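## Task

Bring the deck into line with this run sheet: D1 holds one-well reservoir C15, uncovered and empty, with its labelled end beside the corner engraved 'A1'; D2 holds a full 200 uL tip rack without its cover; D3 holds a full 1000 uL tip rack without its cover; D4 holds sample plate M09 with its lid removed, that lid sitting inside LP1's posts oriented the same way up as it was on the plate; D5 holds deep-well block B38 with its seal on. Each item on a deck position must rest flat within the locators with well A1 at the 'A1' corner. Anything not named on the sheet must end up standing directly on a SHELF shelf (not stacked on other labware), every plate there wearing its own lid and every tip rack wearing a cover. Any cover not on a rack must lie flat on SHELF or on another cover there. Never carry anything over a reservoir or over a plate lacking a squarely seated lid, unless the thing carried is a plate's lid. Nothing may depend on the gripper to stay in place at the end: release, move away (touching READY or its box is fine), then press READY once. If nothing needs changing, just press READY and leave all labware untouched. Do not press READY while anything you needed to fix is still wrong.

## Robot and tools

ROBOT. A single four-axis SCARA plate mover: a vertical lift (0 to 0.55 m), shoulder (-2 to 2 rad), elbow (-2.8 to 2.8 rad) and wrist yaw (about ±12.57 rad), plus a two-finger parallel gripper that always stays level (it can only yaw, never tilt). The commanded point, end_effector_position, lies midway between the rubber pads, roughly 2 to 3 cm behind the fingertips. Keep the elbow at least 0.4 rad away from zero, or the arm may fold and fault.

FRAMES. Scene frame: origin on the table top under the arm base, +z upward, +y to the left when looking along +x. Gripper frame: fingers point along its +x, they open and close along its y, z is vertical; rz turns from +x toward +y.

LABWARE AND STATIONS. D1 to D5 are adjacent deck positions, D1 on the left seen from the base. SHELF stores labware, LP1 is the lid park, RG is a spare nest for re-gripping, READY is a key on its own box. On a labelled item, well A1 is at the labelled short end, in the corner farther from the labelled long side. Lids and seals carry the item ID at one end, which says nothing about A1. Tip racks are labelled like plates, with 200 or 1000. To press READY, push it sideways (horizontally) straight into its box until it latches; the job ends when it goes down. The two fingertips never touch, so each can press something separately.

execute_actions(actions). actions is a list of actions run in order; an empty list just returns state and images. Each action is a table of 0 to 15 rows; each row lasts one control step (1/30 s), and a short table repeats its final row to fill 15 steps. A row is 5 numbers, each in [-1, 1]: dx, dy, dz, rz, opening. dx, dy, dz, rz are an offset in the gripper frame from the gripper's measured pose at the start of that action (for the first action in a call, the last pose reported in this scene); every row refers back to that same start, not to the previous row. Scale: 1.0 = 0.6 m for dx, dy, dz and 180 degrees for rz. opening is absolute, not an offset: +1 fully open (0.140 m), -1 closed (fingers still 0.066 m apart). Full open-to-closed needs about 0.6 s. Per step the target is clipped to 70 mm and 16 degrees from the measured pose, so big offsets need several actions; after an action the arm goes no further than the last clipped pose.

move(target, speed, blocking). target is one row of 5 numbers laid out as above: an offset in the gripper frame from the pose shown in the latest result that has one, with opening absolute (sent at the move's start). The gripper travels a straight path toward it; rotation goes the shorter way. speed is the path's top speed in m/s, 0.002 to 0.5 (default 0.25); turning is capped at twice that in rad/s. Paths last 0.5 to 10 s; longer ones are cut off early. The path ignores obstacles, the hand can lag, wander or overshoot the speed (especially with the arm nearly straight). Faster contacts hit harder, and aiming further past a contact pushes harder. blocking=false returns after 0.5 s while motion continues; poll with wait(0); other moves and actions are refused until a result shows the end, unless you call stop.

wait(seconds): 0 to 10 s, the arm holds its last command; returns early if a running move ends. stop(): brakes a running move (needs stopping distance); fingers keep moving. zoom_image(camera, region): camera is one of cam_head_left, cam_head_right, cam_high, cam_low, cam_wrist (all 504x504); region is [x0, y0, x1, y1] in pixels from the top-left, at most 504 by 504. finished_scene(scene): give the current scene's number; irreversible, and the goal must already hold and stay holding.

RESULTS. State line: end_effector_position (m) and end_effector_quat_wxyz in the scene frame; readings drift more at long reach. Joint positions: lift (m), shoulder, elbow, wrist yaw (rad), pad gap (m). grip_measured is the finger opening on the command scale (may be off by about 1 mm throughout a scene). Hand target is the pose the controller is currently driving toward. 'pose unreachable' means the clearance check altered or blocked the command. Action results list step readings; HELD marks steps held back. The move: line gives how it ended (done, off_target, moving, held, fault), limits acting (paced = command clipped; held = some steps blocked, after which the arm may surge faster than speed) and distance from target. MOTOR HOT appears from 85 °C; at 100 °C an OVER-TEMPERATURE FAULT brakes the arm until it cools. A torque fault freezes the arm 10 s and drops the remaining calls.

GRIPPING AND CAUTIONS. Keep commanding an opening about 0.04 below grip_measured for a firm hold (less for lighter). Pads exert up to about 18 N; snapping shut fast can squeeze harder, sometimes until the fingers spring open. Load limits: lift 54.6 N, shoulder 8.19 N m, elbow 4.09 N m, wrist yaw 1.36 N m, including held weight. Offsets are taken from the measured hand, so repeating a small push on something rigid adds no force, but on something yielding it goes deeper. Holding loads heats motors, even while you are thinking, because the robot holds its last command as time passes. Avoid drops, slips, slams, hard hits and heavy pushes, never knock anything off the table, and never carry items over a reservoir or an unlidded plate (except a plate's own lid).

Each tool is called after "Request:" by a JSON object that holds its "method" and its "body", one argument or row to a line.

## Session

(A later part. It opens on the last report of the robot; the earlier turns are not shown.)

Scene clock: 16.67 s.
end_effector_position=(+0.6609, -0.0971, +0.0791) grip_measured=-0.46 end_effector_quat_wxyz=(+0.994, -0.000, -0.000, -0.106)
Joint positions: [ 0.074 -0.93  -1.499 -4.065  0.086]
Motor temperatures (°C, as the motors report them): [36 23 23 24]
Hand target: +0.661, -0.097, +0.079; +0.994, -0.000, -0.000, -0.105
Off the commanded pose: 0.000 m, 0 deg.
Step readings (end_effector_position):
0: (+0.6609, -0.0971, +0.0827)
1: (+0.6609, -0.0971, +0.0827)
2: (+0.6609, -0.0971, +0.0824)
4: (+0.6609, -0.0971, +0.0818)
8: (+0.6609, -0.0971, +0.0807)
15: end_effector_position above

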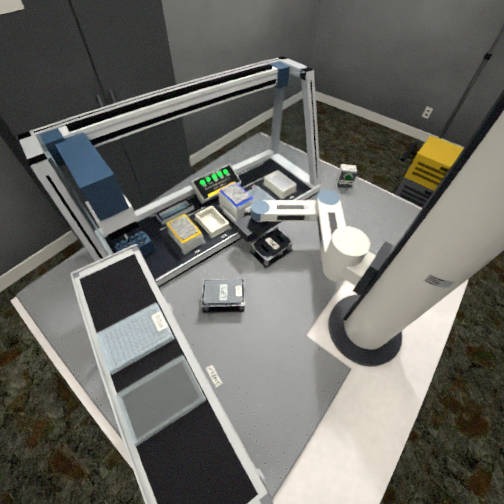

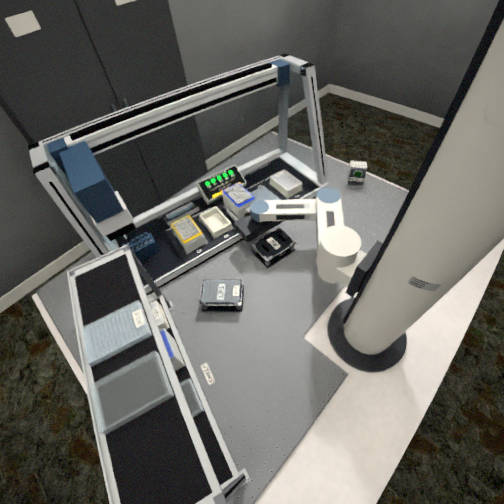

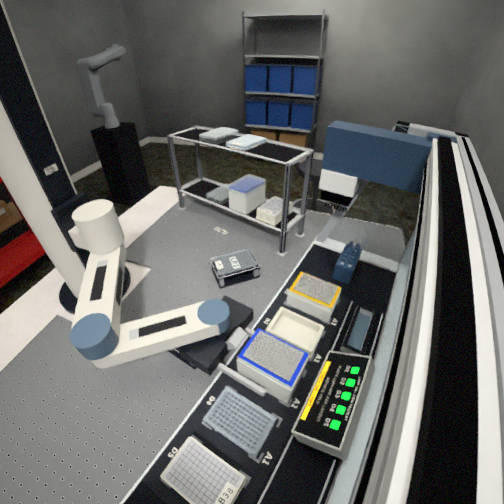

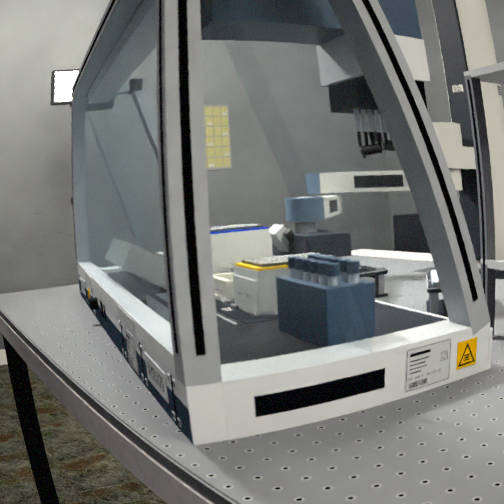

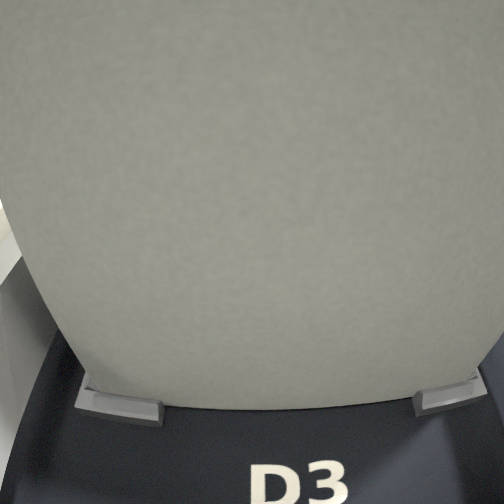

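Request:
{"method": "execute_actions", "body": {
  "actions": [
    [[0,0,0,0,-0.45],[0,0,0,0,-0.4],[0,0,0,0,-0.33],[0,0,0,0,-0.25],[0,0,0,0,-0.17],[-0.002,0,0,0,-0.1],[-0.007,0,0,0,-0.1],[-0.015,0,0,0,-0.1],[-0.026,0,0,0,-0.1],[-0.04,0,0,0,-0.1],[-0.056,0,0,0,-0.1],[-0.073,0,0,0,-0.1],[-0.09,0,0,0,-0.1],[-0.107,0,0,0,-0.1],[-0.122,0,0,0,-0.1]],
    [[-0.035,0,0,0,-0.1],[-0.046,0,0,0,-0.1],[-0.054,0,0,0,-0.1],[-0.058,0.004,0,0,-0.1],[-0.06,0.013,0,0,-0.1],[-0.06,0.028,0,0,-0.1],[-0.06,0.048,0,0,-0.1],[-0.06,0.072,0,0,-0.1],[-0.06,0.098,0,0,-0.1],[-0.06,0.124,0,0,-0.1],[-0.06,0.149,0,0,-0.1],[-0.06,0.171,0,0,-0.1],[-0.06,0.189,0,0,-0.1],[-0.06,0.201,0,0,-0.1],[-0.06,0.2067,0,0,-0.1]]
  ]
}}

Scene clock: 18.80 s.
end_effector_position=(+0.5841, +0.0031, +0.0791) grip_measured=-0.10 end_effector_quat_wxyz=(+0.996, -0.000, -0.000, -0.089)
Joint positions: [ 0.074 -0.795 -1.095 -4.573  0.099]
Motor temperatures (°C, as the motors report them): [36 23 23 24]
Hand target: +0.593, +0.042, +0.079; +0.996, -0.000, -0.000, -0.093
Off the commanded pose: 0.044 m, 2 deg.
Step readings (end_effector_position; steps 1 to 15: 1st action; 16 to 30: 2nd action):
0: (+0.6609, -0.0971, +0.0791)
1: (+0.6609, -0.0971, +0.0791)
2: (+0.6609, -0.0971, +0.0791)
4: (+0.6609, -0.0971, +0.0791)
8: (+0.6572, -0.0963, +0.0791)
15: (+0.6131, -0.0864, +0.0791)
16: (+0.6047, -0.0845, +0.0791)
17: (+0.5981, -0.0829, +0.0791)
19: (+0.5865, -0.0805, +0.0791)
23: (+0.5793, -0.0730, +0.0791)
30: end_effector_position above

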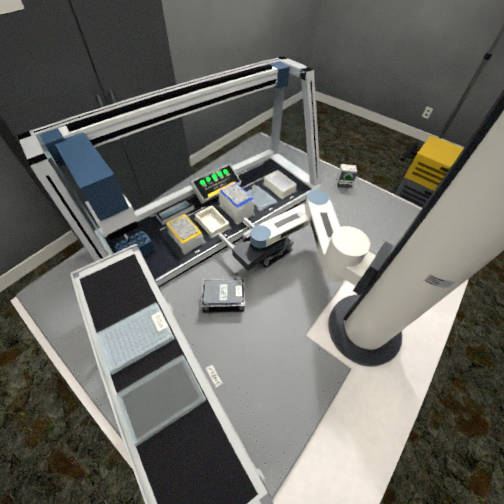

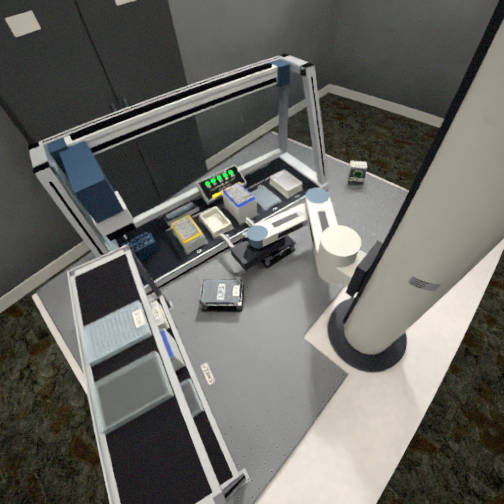

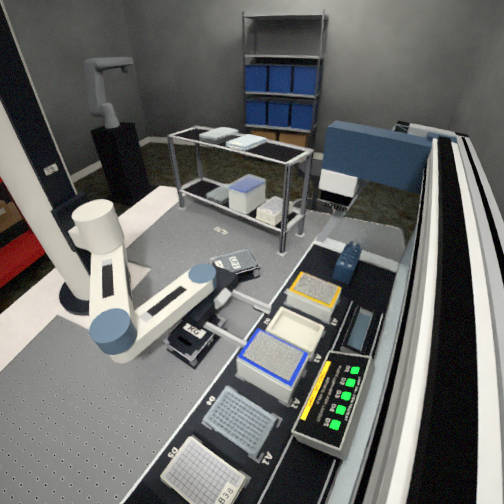

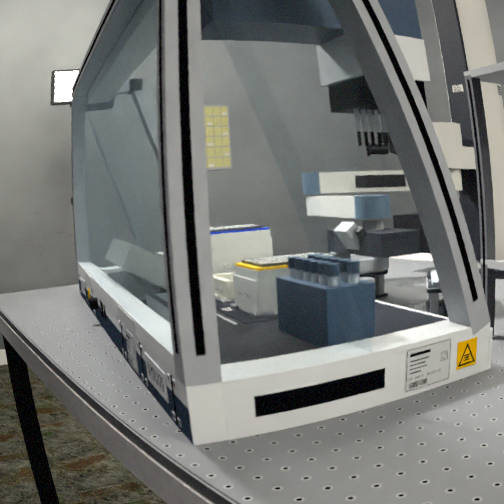

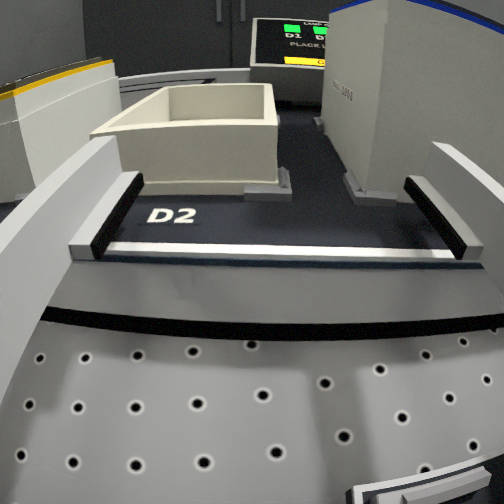

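Request:
{"method": "execute_actions", "body": {
  "actions": []
}}

Scene clock: 18.87 s.
end_effector_position=(+0.5852, +0.0256, +0.0791) grip_measured=-0.10 end_effector_quat_wxyz=(+0.997, -0.000, -0.000, -0.081)
Joint positions: [ 0.074 -0.717 -1.111 -4.619  0.099]
Motor temperatures (°C, as the motors report them): [36 23 23 24]
Hand target: +0.593, +0.042, +0.079; +0.996, -0.000, -0.000, -0.093
Off the commanded pose: 0.025 m, 3 deg.

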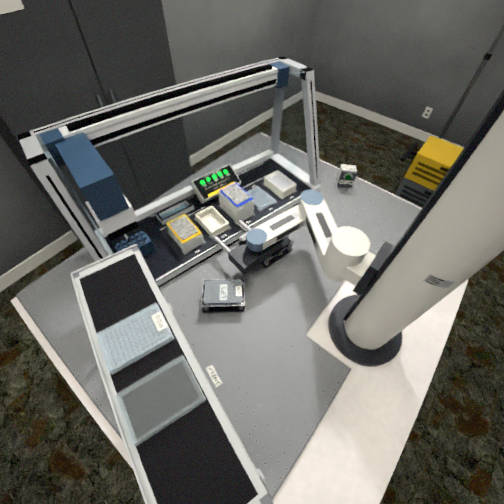

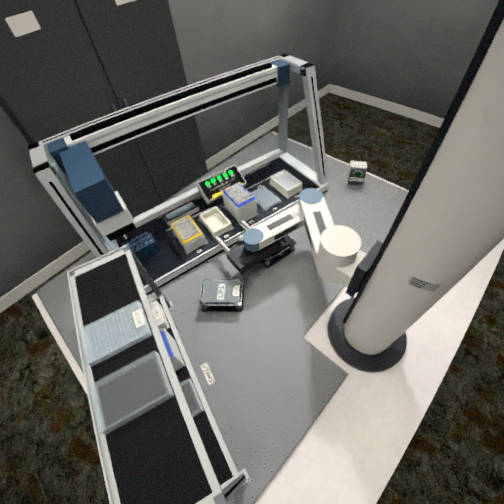

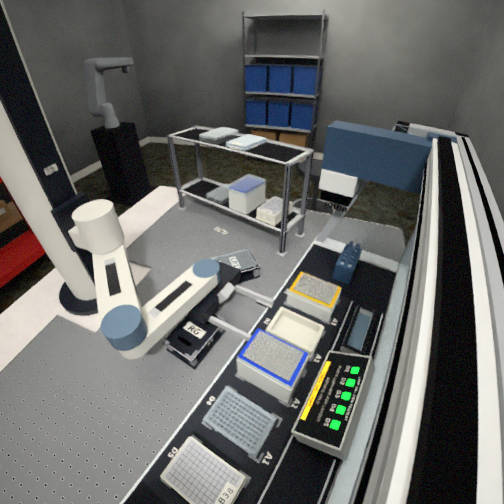

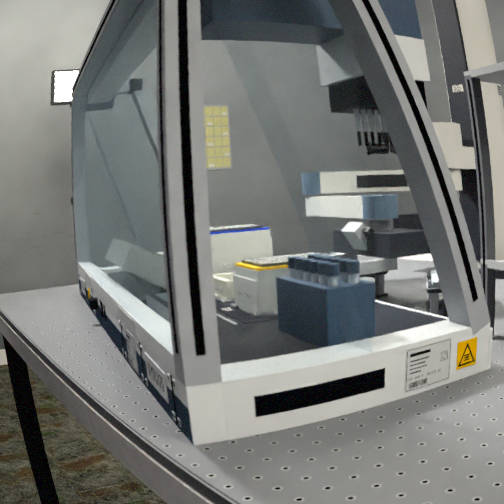

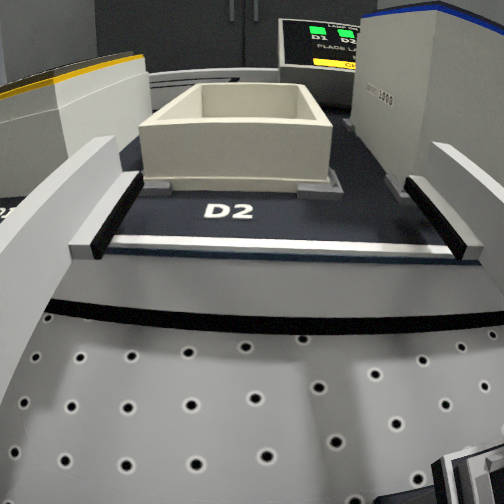

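Request:
{"method": "wait", "body": {
  "seconds": 0.2
}}

Scene clock: 19.23 s.
end_effector_position=(+0.5927, +0.0418, +0.0791) grip_measured=-0.10 end_effector_quat_wxyz=(+0.996, -0.000, -0.000, -0.093)
Joint positions: [ 0.074 -0.635 -1.166 -4.668  0.099]
Motor temperatures (°C, as the motors report them): [36 23 23 24]
Hand target: +0.593, +0.042, +0.079; +0.996, -0.000, -0.000, -0.093
Off the commanded pose: 0.011 m, 1 deg.
wait: 0.20 s; at rest by 0.13 s

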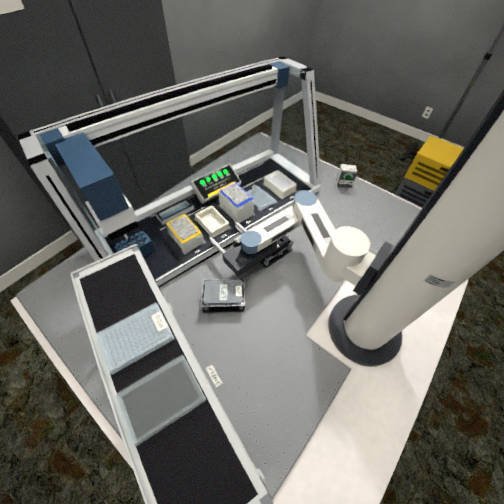

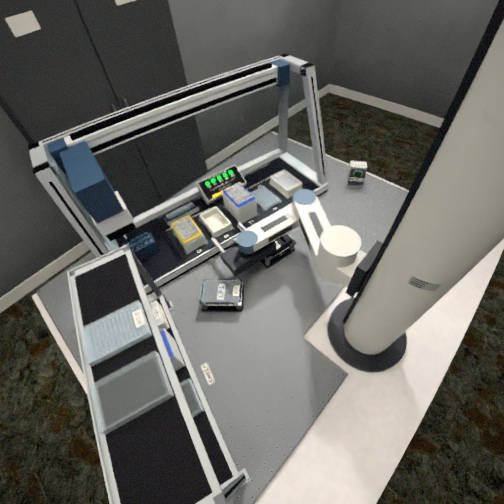

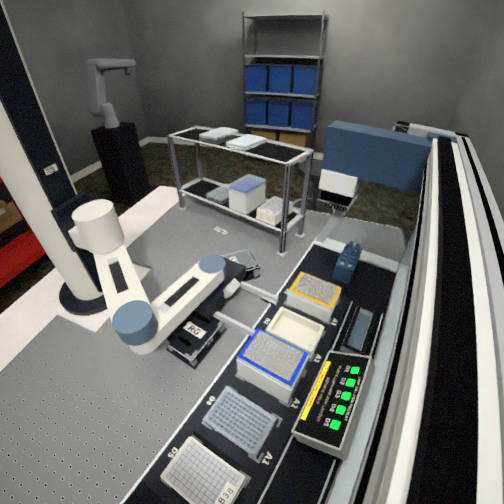

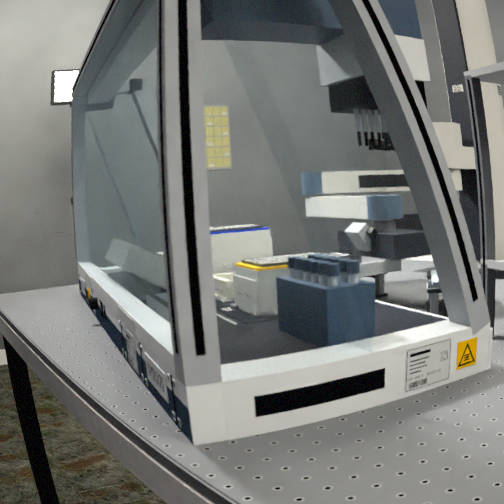

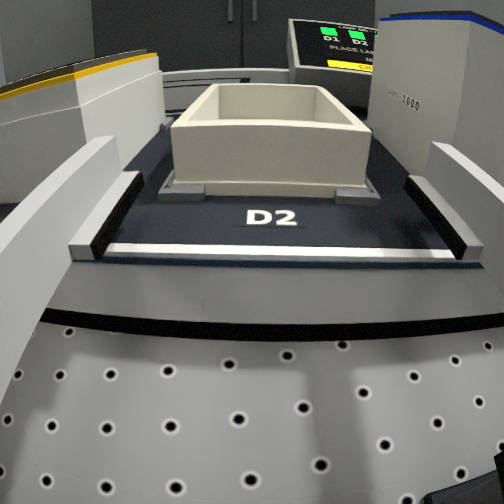

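Request:
{"method": "move", "body": {
  "target": [0.1824, -0.0005, 0, -0.008, -0.1],
  "speed": 0.25
}}

Scene clock: 20.40 s.
end_effector_position=(+0.7002, +0.0212, +0.0791) grip_measured=-0.10 end_effector_quat_wxyz=(+0.994, -0.000, -0.000, -0.106)
Joint positions: [ 0.074 -0.524 -1.7   -4.271  0.099]
Motor temperatures (°C, as the motors report them): [36 23 23 24]
Hand target: +0.700, +0.021, +0.079; +0.994, -0.000, -0.000, -0.105
Off the commanded pose: 0.000 m, 0 deg.
move: done

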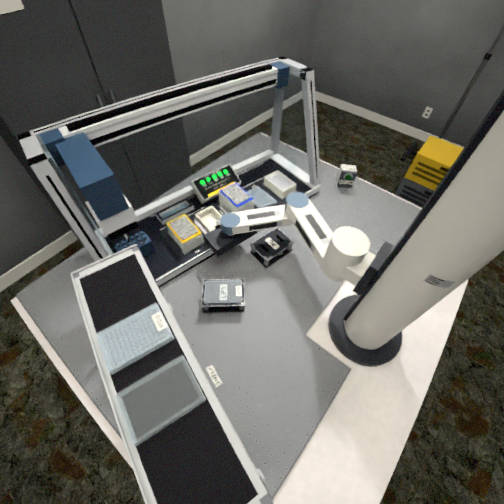

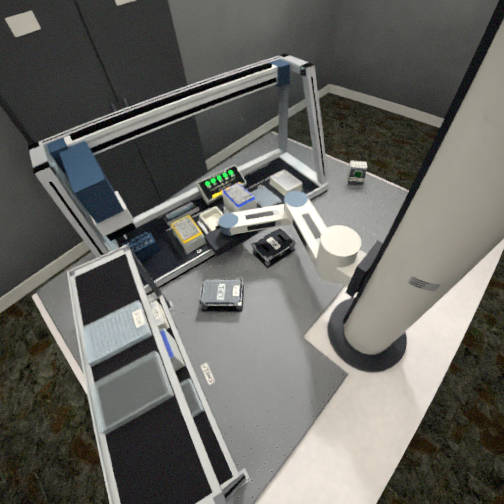

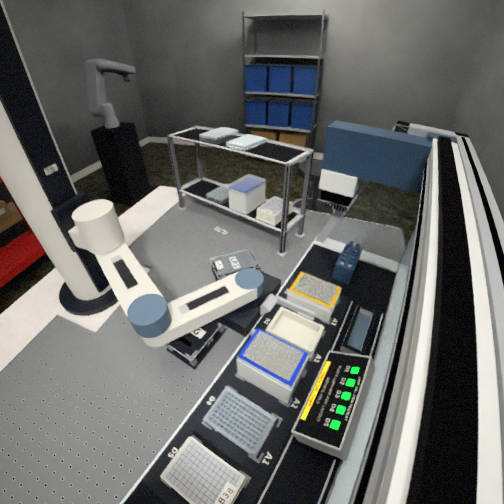

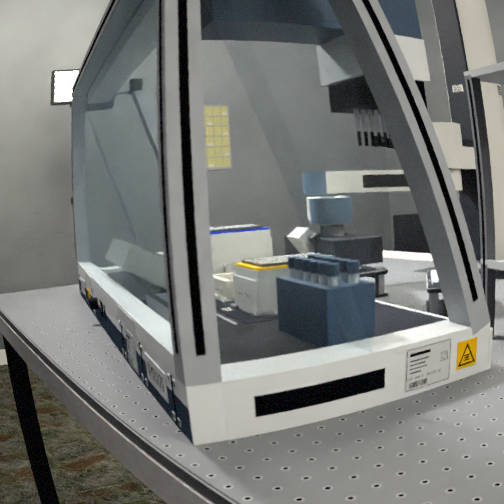

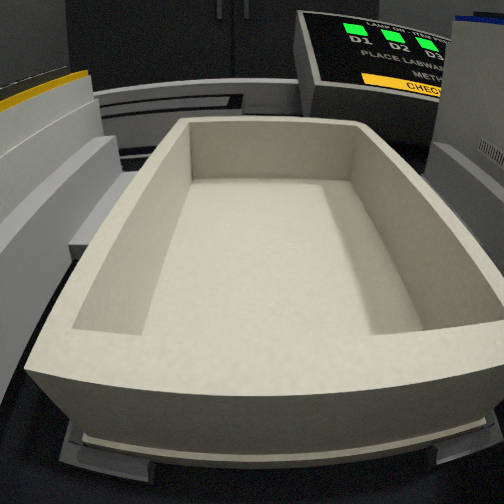

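Request:
{"method": "zoom_image", "body": {
  "camera": "cam_wrist",
  "region": [160, 100, 390, 190]
}}

Request:
{"method": "zoom_image", "body": {
  "camera": "cam_wrist",
  "region": [40, 400, 180, 504]
}}

Request:
{"method": "zoom_image", "body": {
  "camera": "cam_wrist",
  "region": [384, 400, 504, 504]
}}

Region (160, 100, 390, 190) of cam_wrist's 504x504 image, scaled by 2.191, with more detail than that image has; it fills the top 197 rows of this view, and the rest is white.

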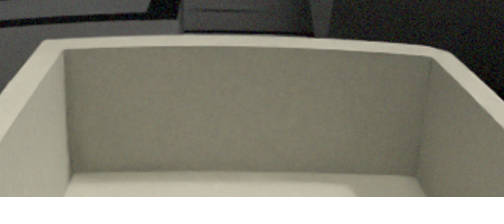

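Region (40, 400, 180, 504) of cam_wrist's 504x504 image, scaled by 3.600, with more detail than that image has; it fills the top 374 rows of this view, and the rest is white.

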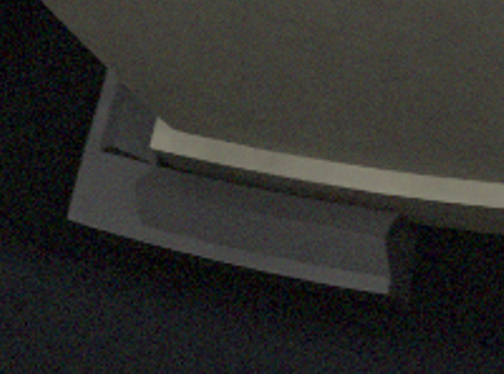

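Region (384, 400, 504, 504) of cam_wrist's 504x504 image, scaled by 4.200, with more detail than that image has; it fills the top 437 rows of this view, and the rest is white.

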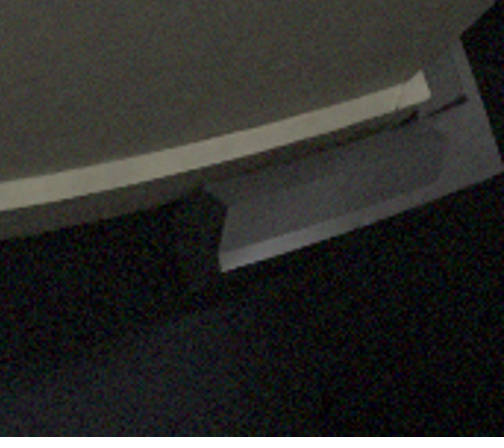

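Request:
{"method": "execute_actions", "body": {
  "actions": [
    [[0,0,0,0,-0.17],[0,0,0,0,-0.24],[0,0,0,0,-0.31],[0,0,0,0,-0.37],[0,0,0,0,-0.42],[0,0,0,0,-0.455],[0,0,0,0,-0.48],[0,0,0,0,-0.5],[0,0,0,0,-0.515],[0,0,0,0,-0.525],[0,0,0,0,-0.535],[0,0,0,0,-0.545],[0,0,0,0,-0.555],[0,0,0,0,-0.565],[0,0,0,0,-0.575]],
    [[0,0,0,0,-0.575],[0,0,0.001,0,-0.575],[0,0,0.003,0,-0.575],[0,0,0.006,0,-0.575],[0,0,0.01,0,-0.575],[0,0,0.014,0,-0.575],[0,0,0.018,0,-0.575],[-0.001,0,0.022,0,-0.575],[-0.004,0,0.026,0,-0.575],[-0.009,0,0.029,0,-0.575],[-0.015,0,0.031,0,-0.575],[-0.021,0,0.033,0,-0.575],[-0.026,0,0.034,0,-0.575],[-0.029,0,0.035,0,-0.575],[-0.03,0,0.035,0,-0.575]]
  ]
}}

Scene clock: 22.30 s.
end_effector_position=(+0.6839, +0.0250, +0.1000) grip_measured=-0.53 end_effector_quat_wxyz=(+0.994, -0.000, -0.000, -0.105)
Joint positions: [ 0.095 -0.547 -1.61  -4.336  0.083]
Motor temperatures (°C, as the motors report them): [36 23 23 24]
Hand target: +0.683, +0.025, +0.100; +0.994, -0.000, -0.000, -0.106
Off the commanded pose: 0.001 m, 0 deg.
Step readings (end_effector_position; steps 1 to 15: 1st action; 16 to 30: 2nd action):
0: (+0.7002, +0.0212, +0.0791)
1: (+0.7002, +0.0212, +0.0791)
2: (+0.7002, +0.0212, +0.0791)
4: (+0.7002, +0.0212, +0.0791)
8: (+0.7002, +0.0212, +0.0791)
15: (+0.7002, +0.0212, +0.0791)
16: (+0.7002, +0.0212, +0.0791)
17: (+0.7002, +0.0212, +0.0792)
19: (+0.7002, +0.0212, +0.0809)
23: (+0.7002, +0.0212, +0.0891)
30: end_effector_position above

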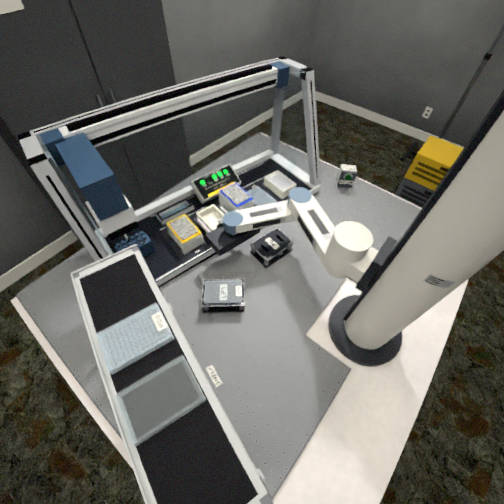

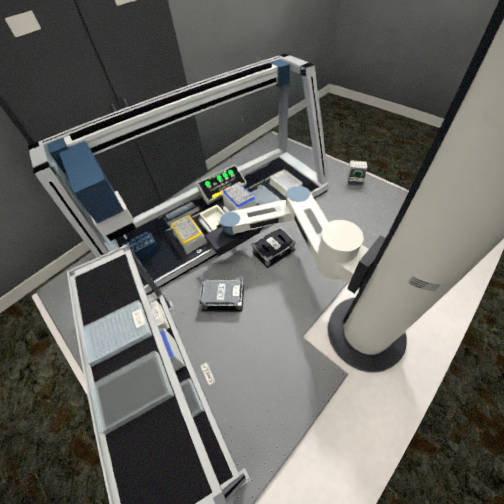

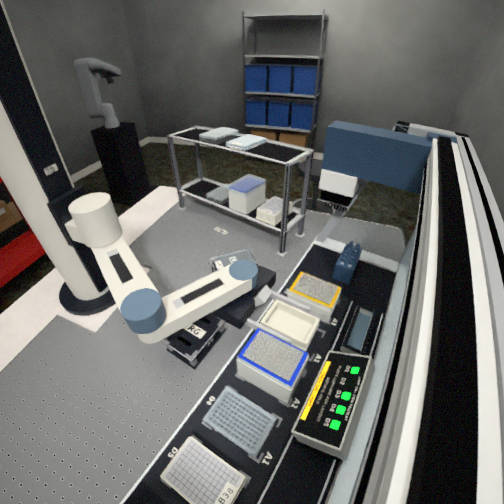

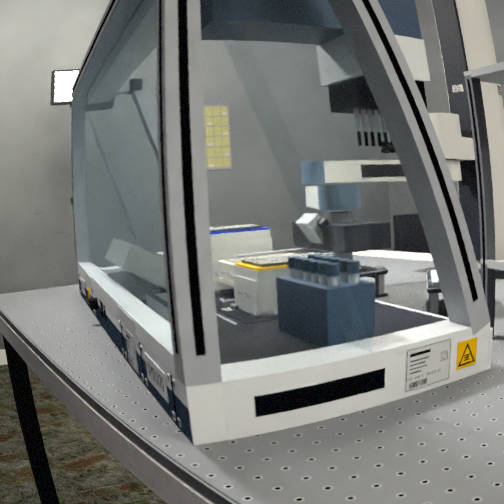

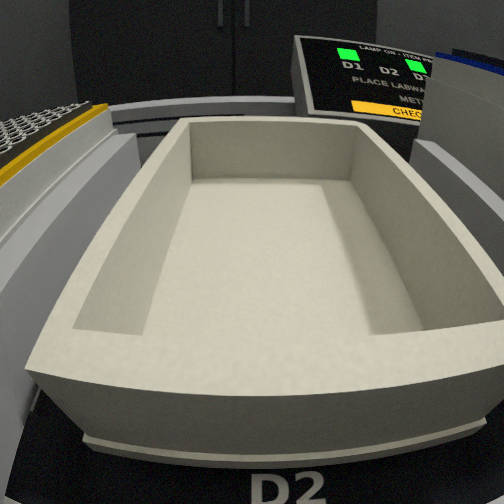

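Request:
{"method": "move", "body": {
  "target": [-0.1555, 0, 0, 0, -0.575],
  "speed": 0.3
}}

Scene clock: 24.37 s.
end_effector_position=(+0.5926, +0.0446, +0.1000) grip_measured=-0.53 end_effector_quat_wxyz=(+0.995, -0.000, -0.000, -0.105)
Joint positions: [ 0.095 -0.611 -1.175 -4.706  0.083]
Motor temperatures (°C, as the motors report them): [36 23 23 24]
Hand target: +0.593, +0.044, +0.100; +0.994, -0.000, -0.000, -0.105
Off the commanded pose: 0.000 m, 0 deg.
move: done

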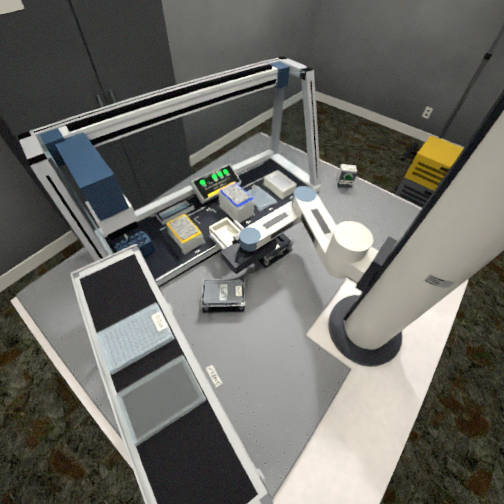

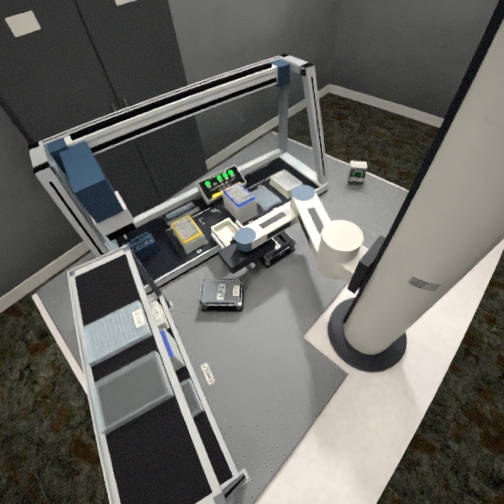

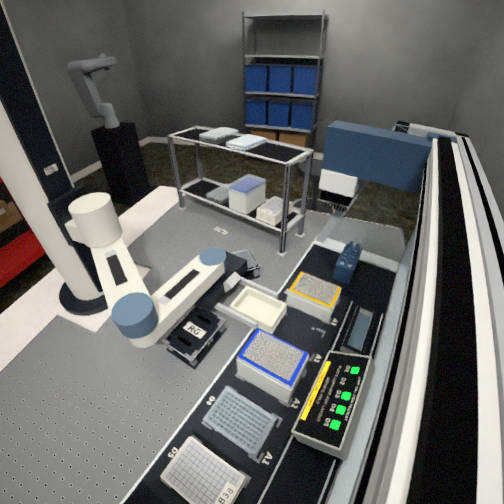

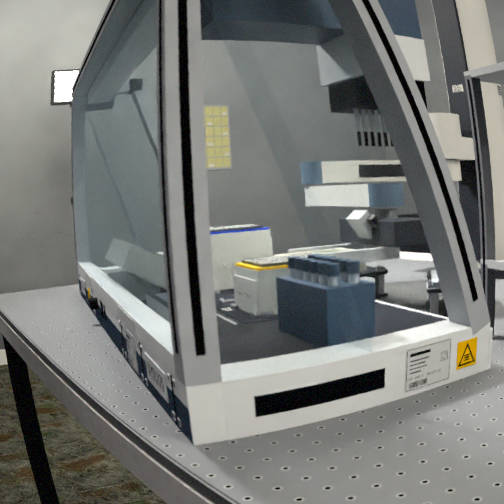

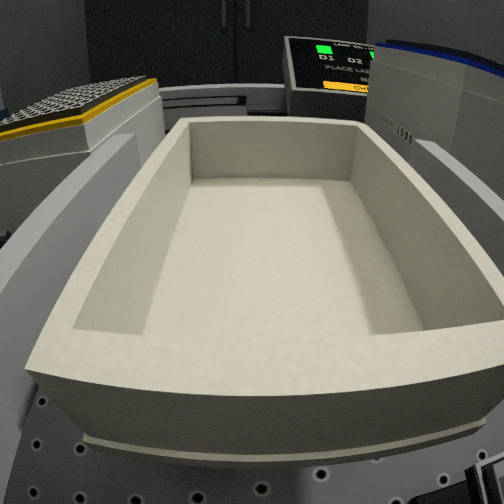

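Request:
{"method": "move", "body": {
  "target": [-0.1997, -0.2129, -0.0117, 0.5006, -0.575],
  "speed": 0.5
}}

Scene clock: 26.63 s.
end_effector_position=(+0.4492, -0.0557, +0.0930) grip_measured=-0.53 end_effector_quat_wxyz=(+0.777, -0.000, -0.000, +0.630)
Joint positions: [ 0.088 -1.495 -1.278 -2.148  0.083]
Motor temperatures (°C, as the motors report them): [36 23 23 24]
Hand target: +0.449, -0.056, +0.093; +0.777, -0.000, -0.000, +0.630
Off the commanded pose: 0.001 m, 0 deg.
move: done

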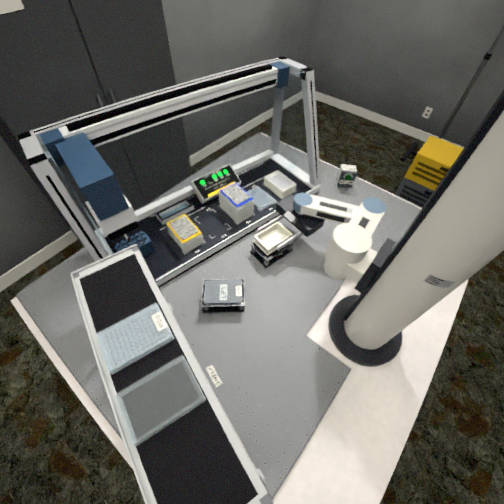

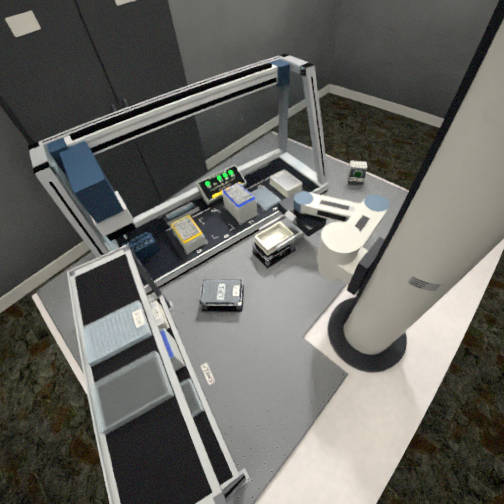

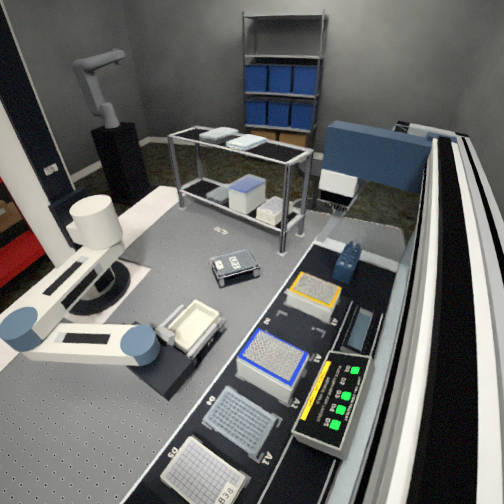

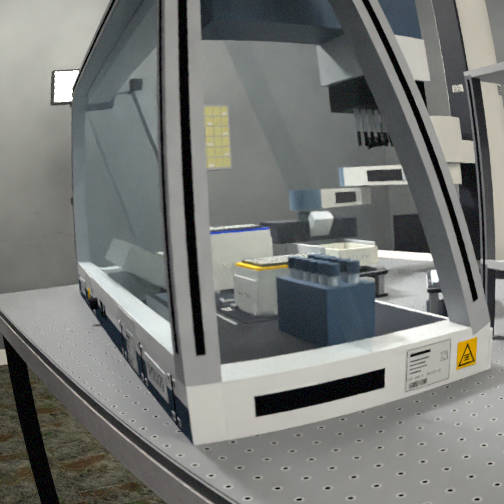

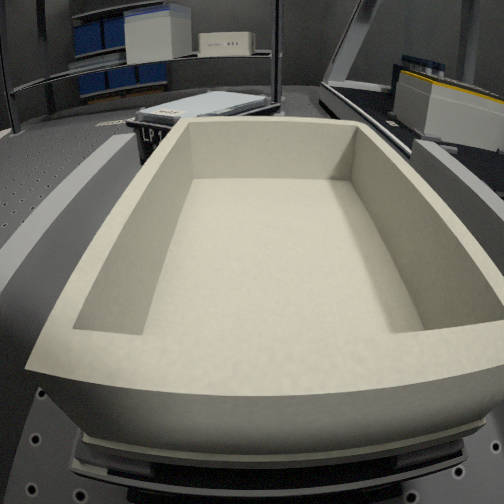

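Request:
{"method": "zoom_image", "body": {
  "camera": "cam_wrist",
  "region": [50, 410, 190, 504]
}}

Request:
{"method": "zoom_image", "body": {
  "camera": "cam_wrist",
  "region": [364, 410, 504, 504]
}}

Request:
{"method": "zoom_image", "body": {
  "camera": "cam_head_left",
  "region": [240, 205, 310, 275]
}}

Region (50, 410, 190, 504) of cam_wrist's 504x504 image, scaled by 3.600, with more detail than that image has; it fills the top 338 rows of this view, and the rest is white.

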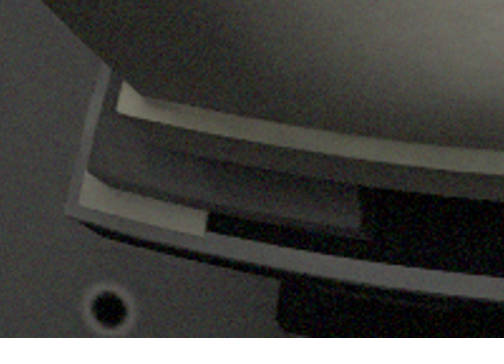

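Region (364, 410, 504, 504) of cam_wrist's 504x504 image, scaled by 3.600, with more detail than that image has; it fills the top 338 rows of this view, and the rest is white.

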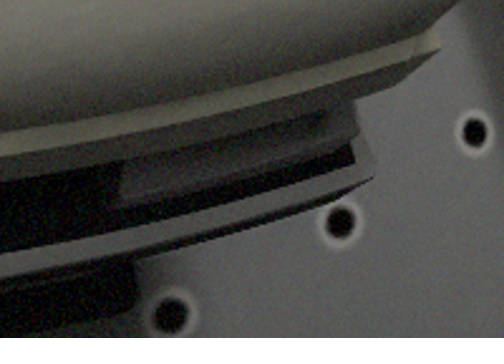

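Region (240, 205, 310, 275) of cam_head_left's 504x504 image, scaled by 7.200, with more detail than that image has.

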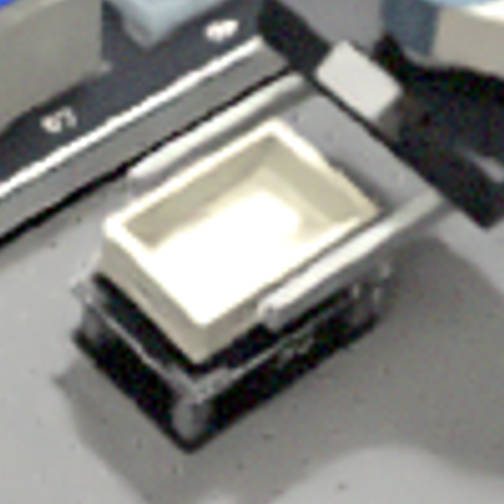

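Request:
{"method": "execute_actions", "body": {
  "actions": [
    [[0.001,0.0008,0,0,-0.575],[0.0025,0.002,-0.001,0,-0.575],[0.004,0.0033,-0.002,0,-0.575],[0.0055,0.0045,-0.0035,0,-0.575],[0.007,0.0057,-0.005,0,-0.575],[0.0078,0.0064,-0.0065,0,-0.575],[0.0082,0.0067,-0.008,0,-0.575],[0.0082,0.0067,-0.009,0,-0.575],[0.0082,0.0067,-0.01,0,-0.575]]
  ]
}}

Scene clock: 28.33 s.
end_effector_position=(+0.4462, -0.0500, +0.0869) grip_measured=-0.53 end_effector_quat_wxyz=(+0.777, -0.000, -0.000, +0.630)
Joint positions: [ 0.082 -1.497 -1.251 -2.173  0.083]
Motor temperatures (°C, as the motors report them): [36 23 23 24]
Hand target: +0.446, -0.050, +0.087; +0.777, -0.000, -0.000, +0.630
Off the commanded pose: 0.000 m, 0 deg.
Step readings (end_effector_position):
0: (+0.4492, -0.0557, +0.0930)
1: (+0.4491, -0.0556, +0.0930)
2: (+0.4488, -0.0550, +0.0929)
4: (+0.4477, -0.0529, +0.0917)
8: (+0.4462, -0.0500, +0.0881)
15: end_effector_position above

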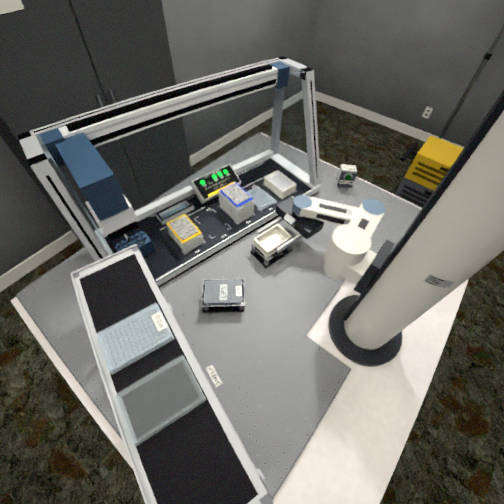

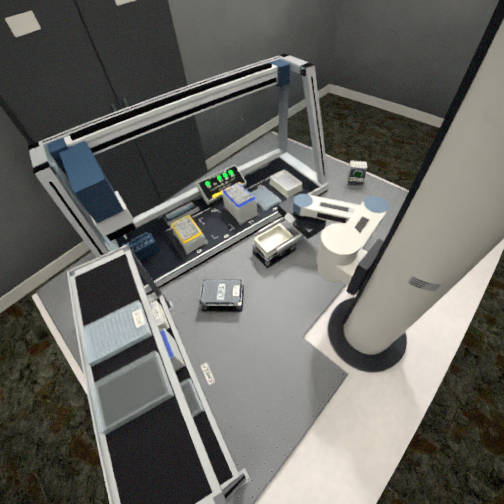

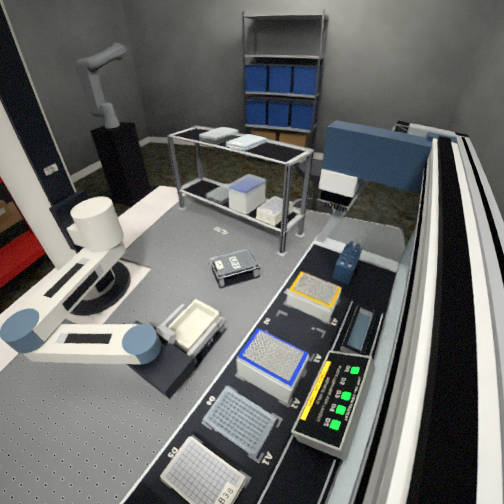

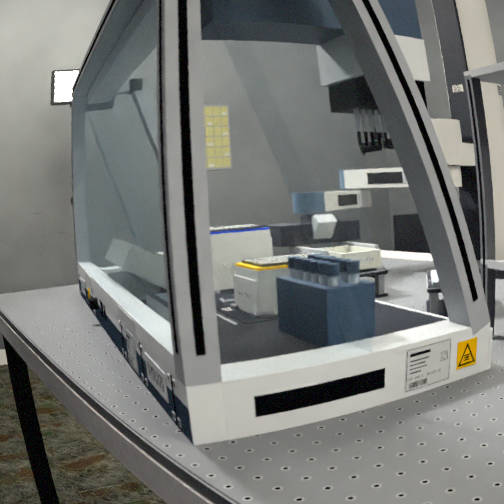

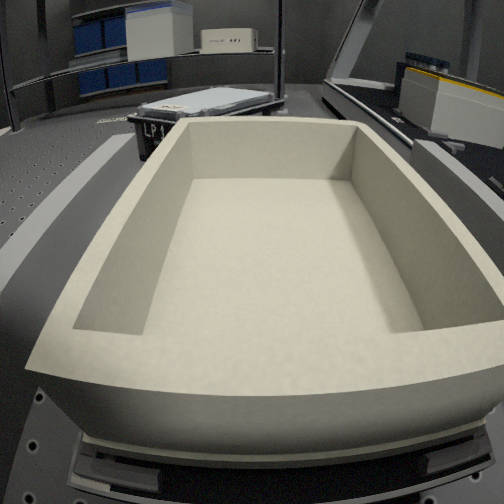

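Request:
{"method": "zoom_image", "body": {
  "camera": "cam_wrist",
  "region": [50, 410, 190, 504]
}}

Request:
{"method": "zoom_image", "body": {
  "camera": "cam_wrist",
  "region": [364, 410, 504, 504]
}}

Request:
{"method": "zoom_image", "body": {
  "camera": "cam_wrist",
  "region": [120, 15, 300, 135]
}}

Region (50, 410, 190, 504) of cam_wrist's 504x504 image, scaled by 3.600, with more detail than that image has; it fills the top 338 rows of this view, and the rest is white.

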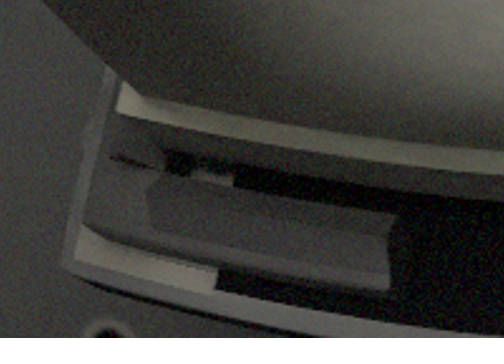

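Region (364, 410, 504, 504) of cam_wrist's 504x504 image, scaled by 3.600, with more detail than that image has; it fills the top 338 rows of this view, and the rest is white.

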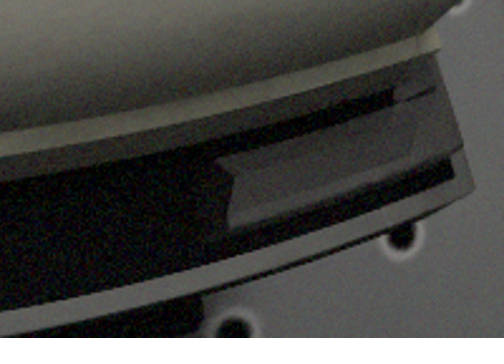

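Region (120, 15, 300, 135) of cam_wrist's 504x504 image, scaled by 2.800, with more detail than that image has.

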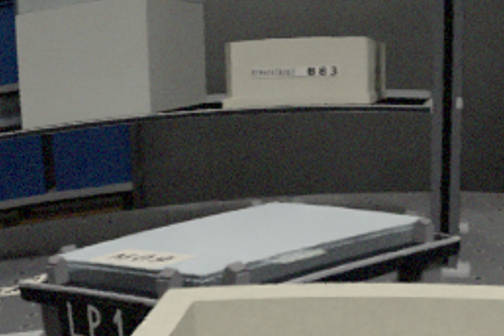

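Request:
{"method": "execute_actions", "body": {
  "actions": [
    [[-0.0001,-0.0002,-0.0008,0.0003,-0.575],[-0.0002,-0.0004,-0.0018,0.0007,-0.575],[-0.0003,-0.0005,-0.0028,0.001,-0.575],[-0.0003,-0.0005,-0.0038,0.001,-0.575],[-0.0003,-0.0005,-0.0048,0.001,-0.575],[-0.0003,-0.0005,-0.0058,0.001,-0.575],[-0.0003,-0.0005,-0.0067,0.001,-0.575],[-0.0003,-0.0005,-0.0075,0.001,-0.575],[-0.0003,-0.0005,-0.0082,0.001,-0.575],[-0.0003,-0.0005,-0.0088,0.001,-0.575],[-0.0003,-0.0005,-0.0093,0.001,-0.575],[-0.0003,-0.0005,-0.0098,0.001,-0.575],[-0.0003,-0.0005,-0.0102,0.001,-0.575],[-0.0003,-0.0005,-0.0105,0.001,-0.575],[-0.0003,-0.0005,-0.0105,0.001,-0.575]]
  ]
}}

Scene clock: 30.43 s.
end_effector_position=(+0.4465, -0.0505, +0.0812) grip_measured=-0.53 end_effector_quat_wxyz=(+0.776, -0.000, -0.000, +0.631)
Joint positions: [ 0.076 -1.495 -1.255 -2.168  0.083]
Motor temperatures (°C, as the motors report them): [36 23 23 24]
Hand target: +0.446, -0.050, +0.081; +0.776, -0.000, -0.000, +0.631
Off the commanded pose: 0.001 m, 0 deg.
Step readings (end_effector_position):
0: (+0.4462, -0.0500, +0.0869)
1: (+0.4462, -0.0500, +0.0869)
2: (+0.4463, -0.0501, +0.0864)
4: (+0.4465, -0.0503, +0.0852)
8: (+0.4466, -0.0505, +0.0828)
15: end_effector_position above

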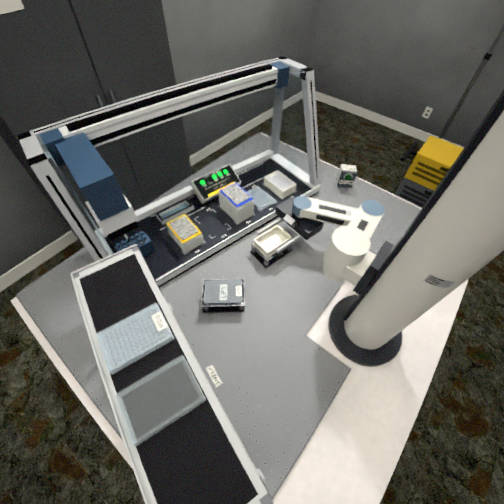

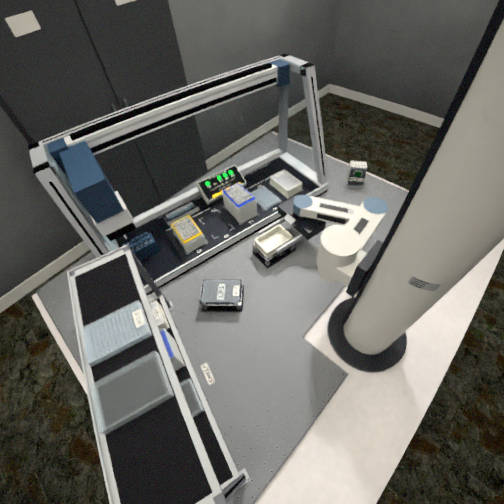

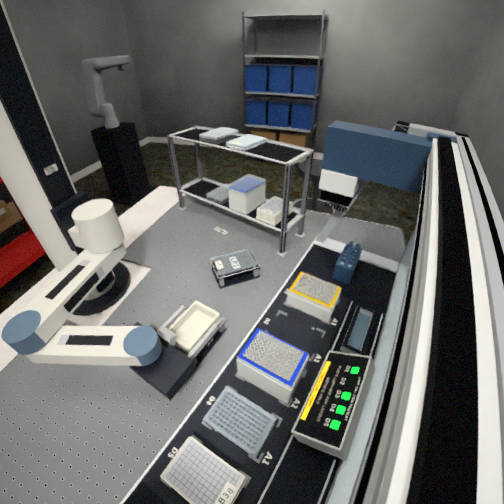

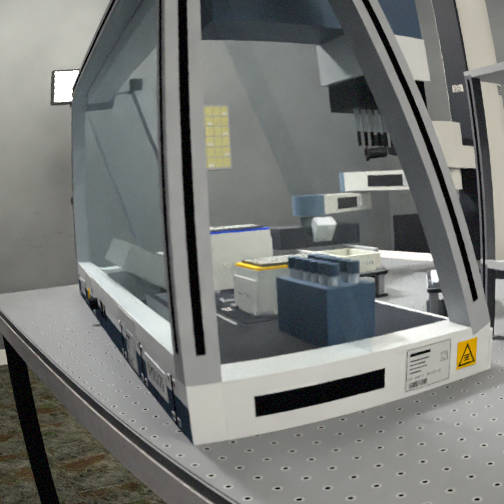

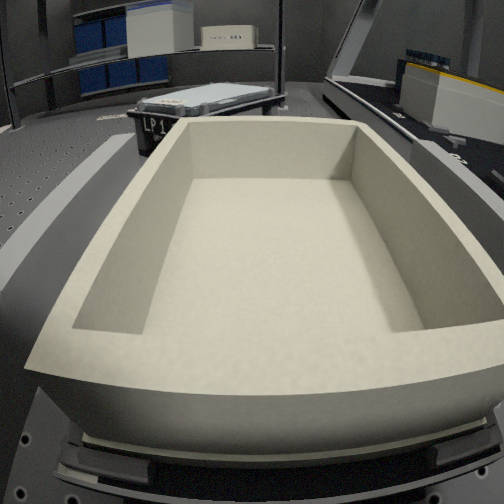

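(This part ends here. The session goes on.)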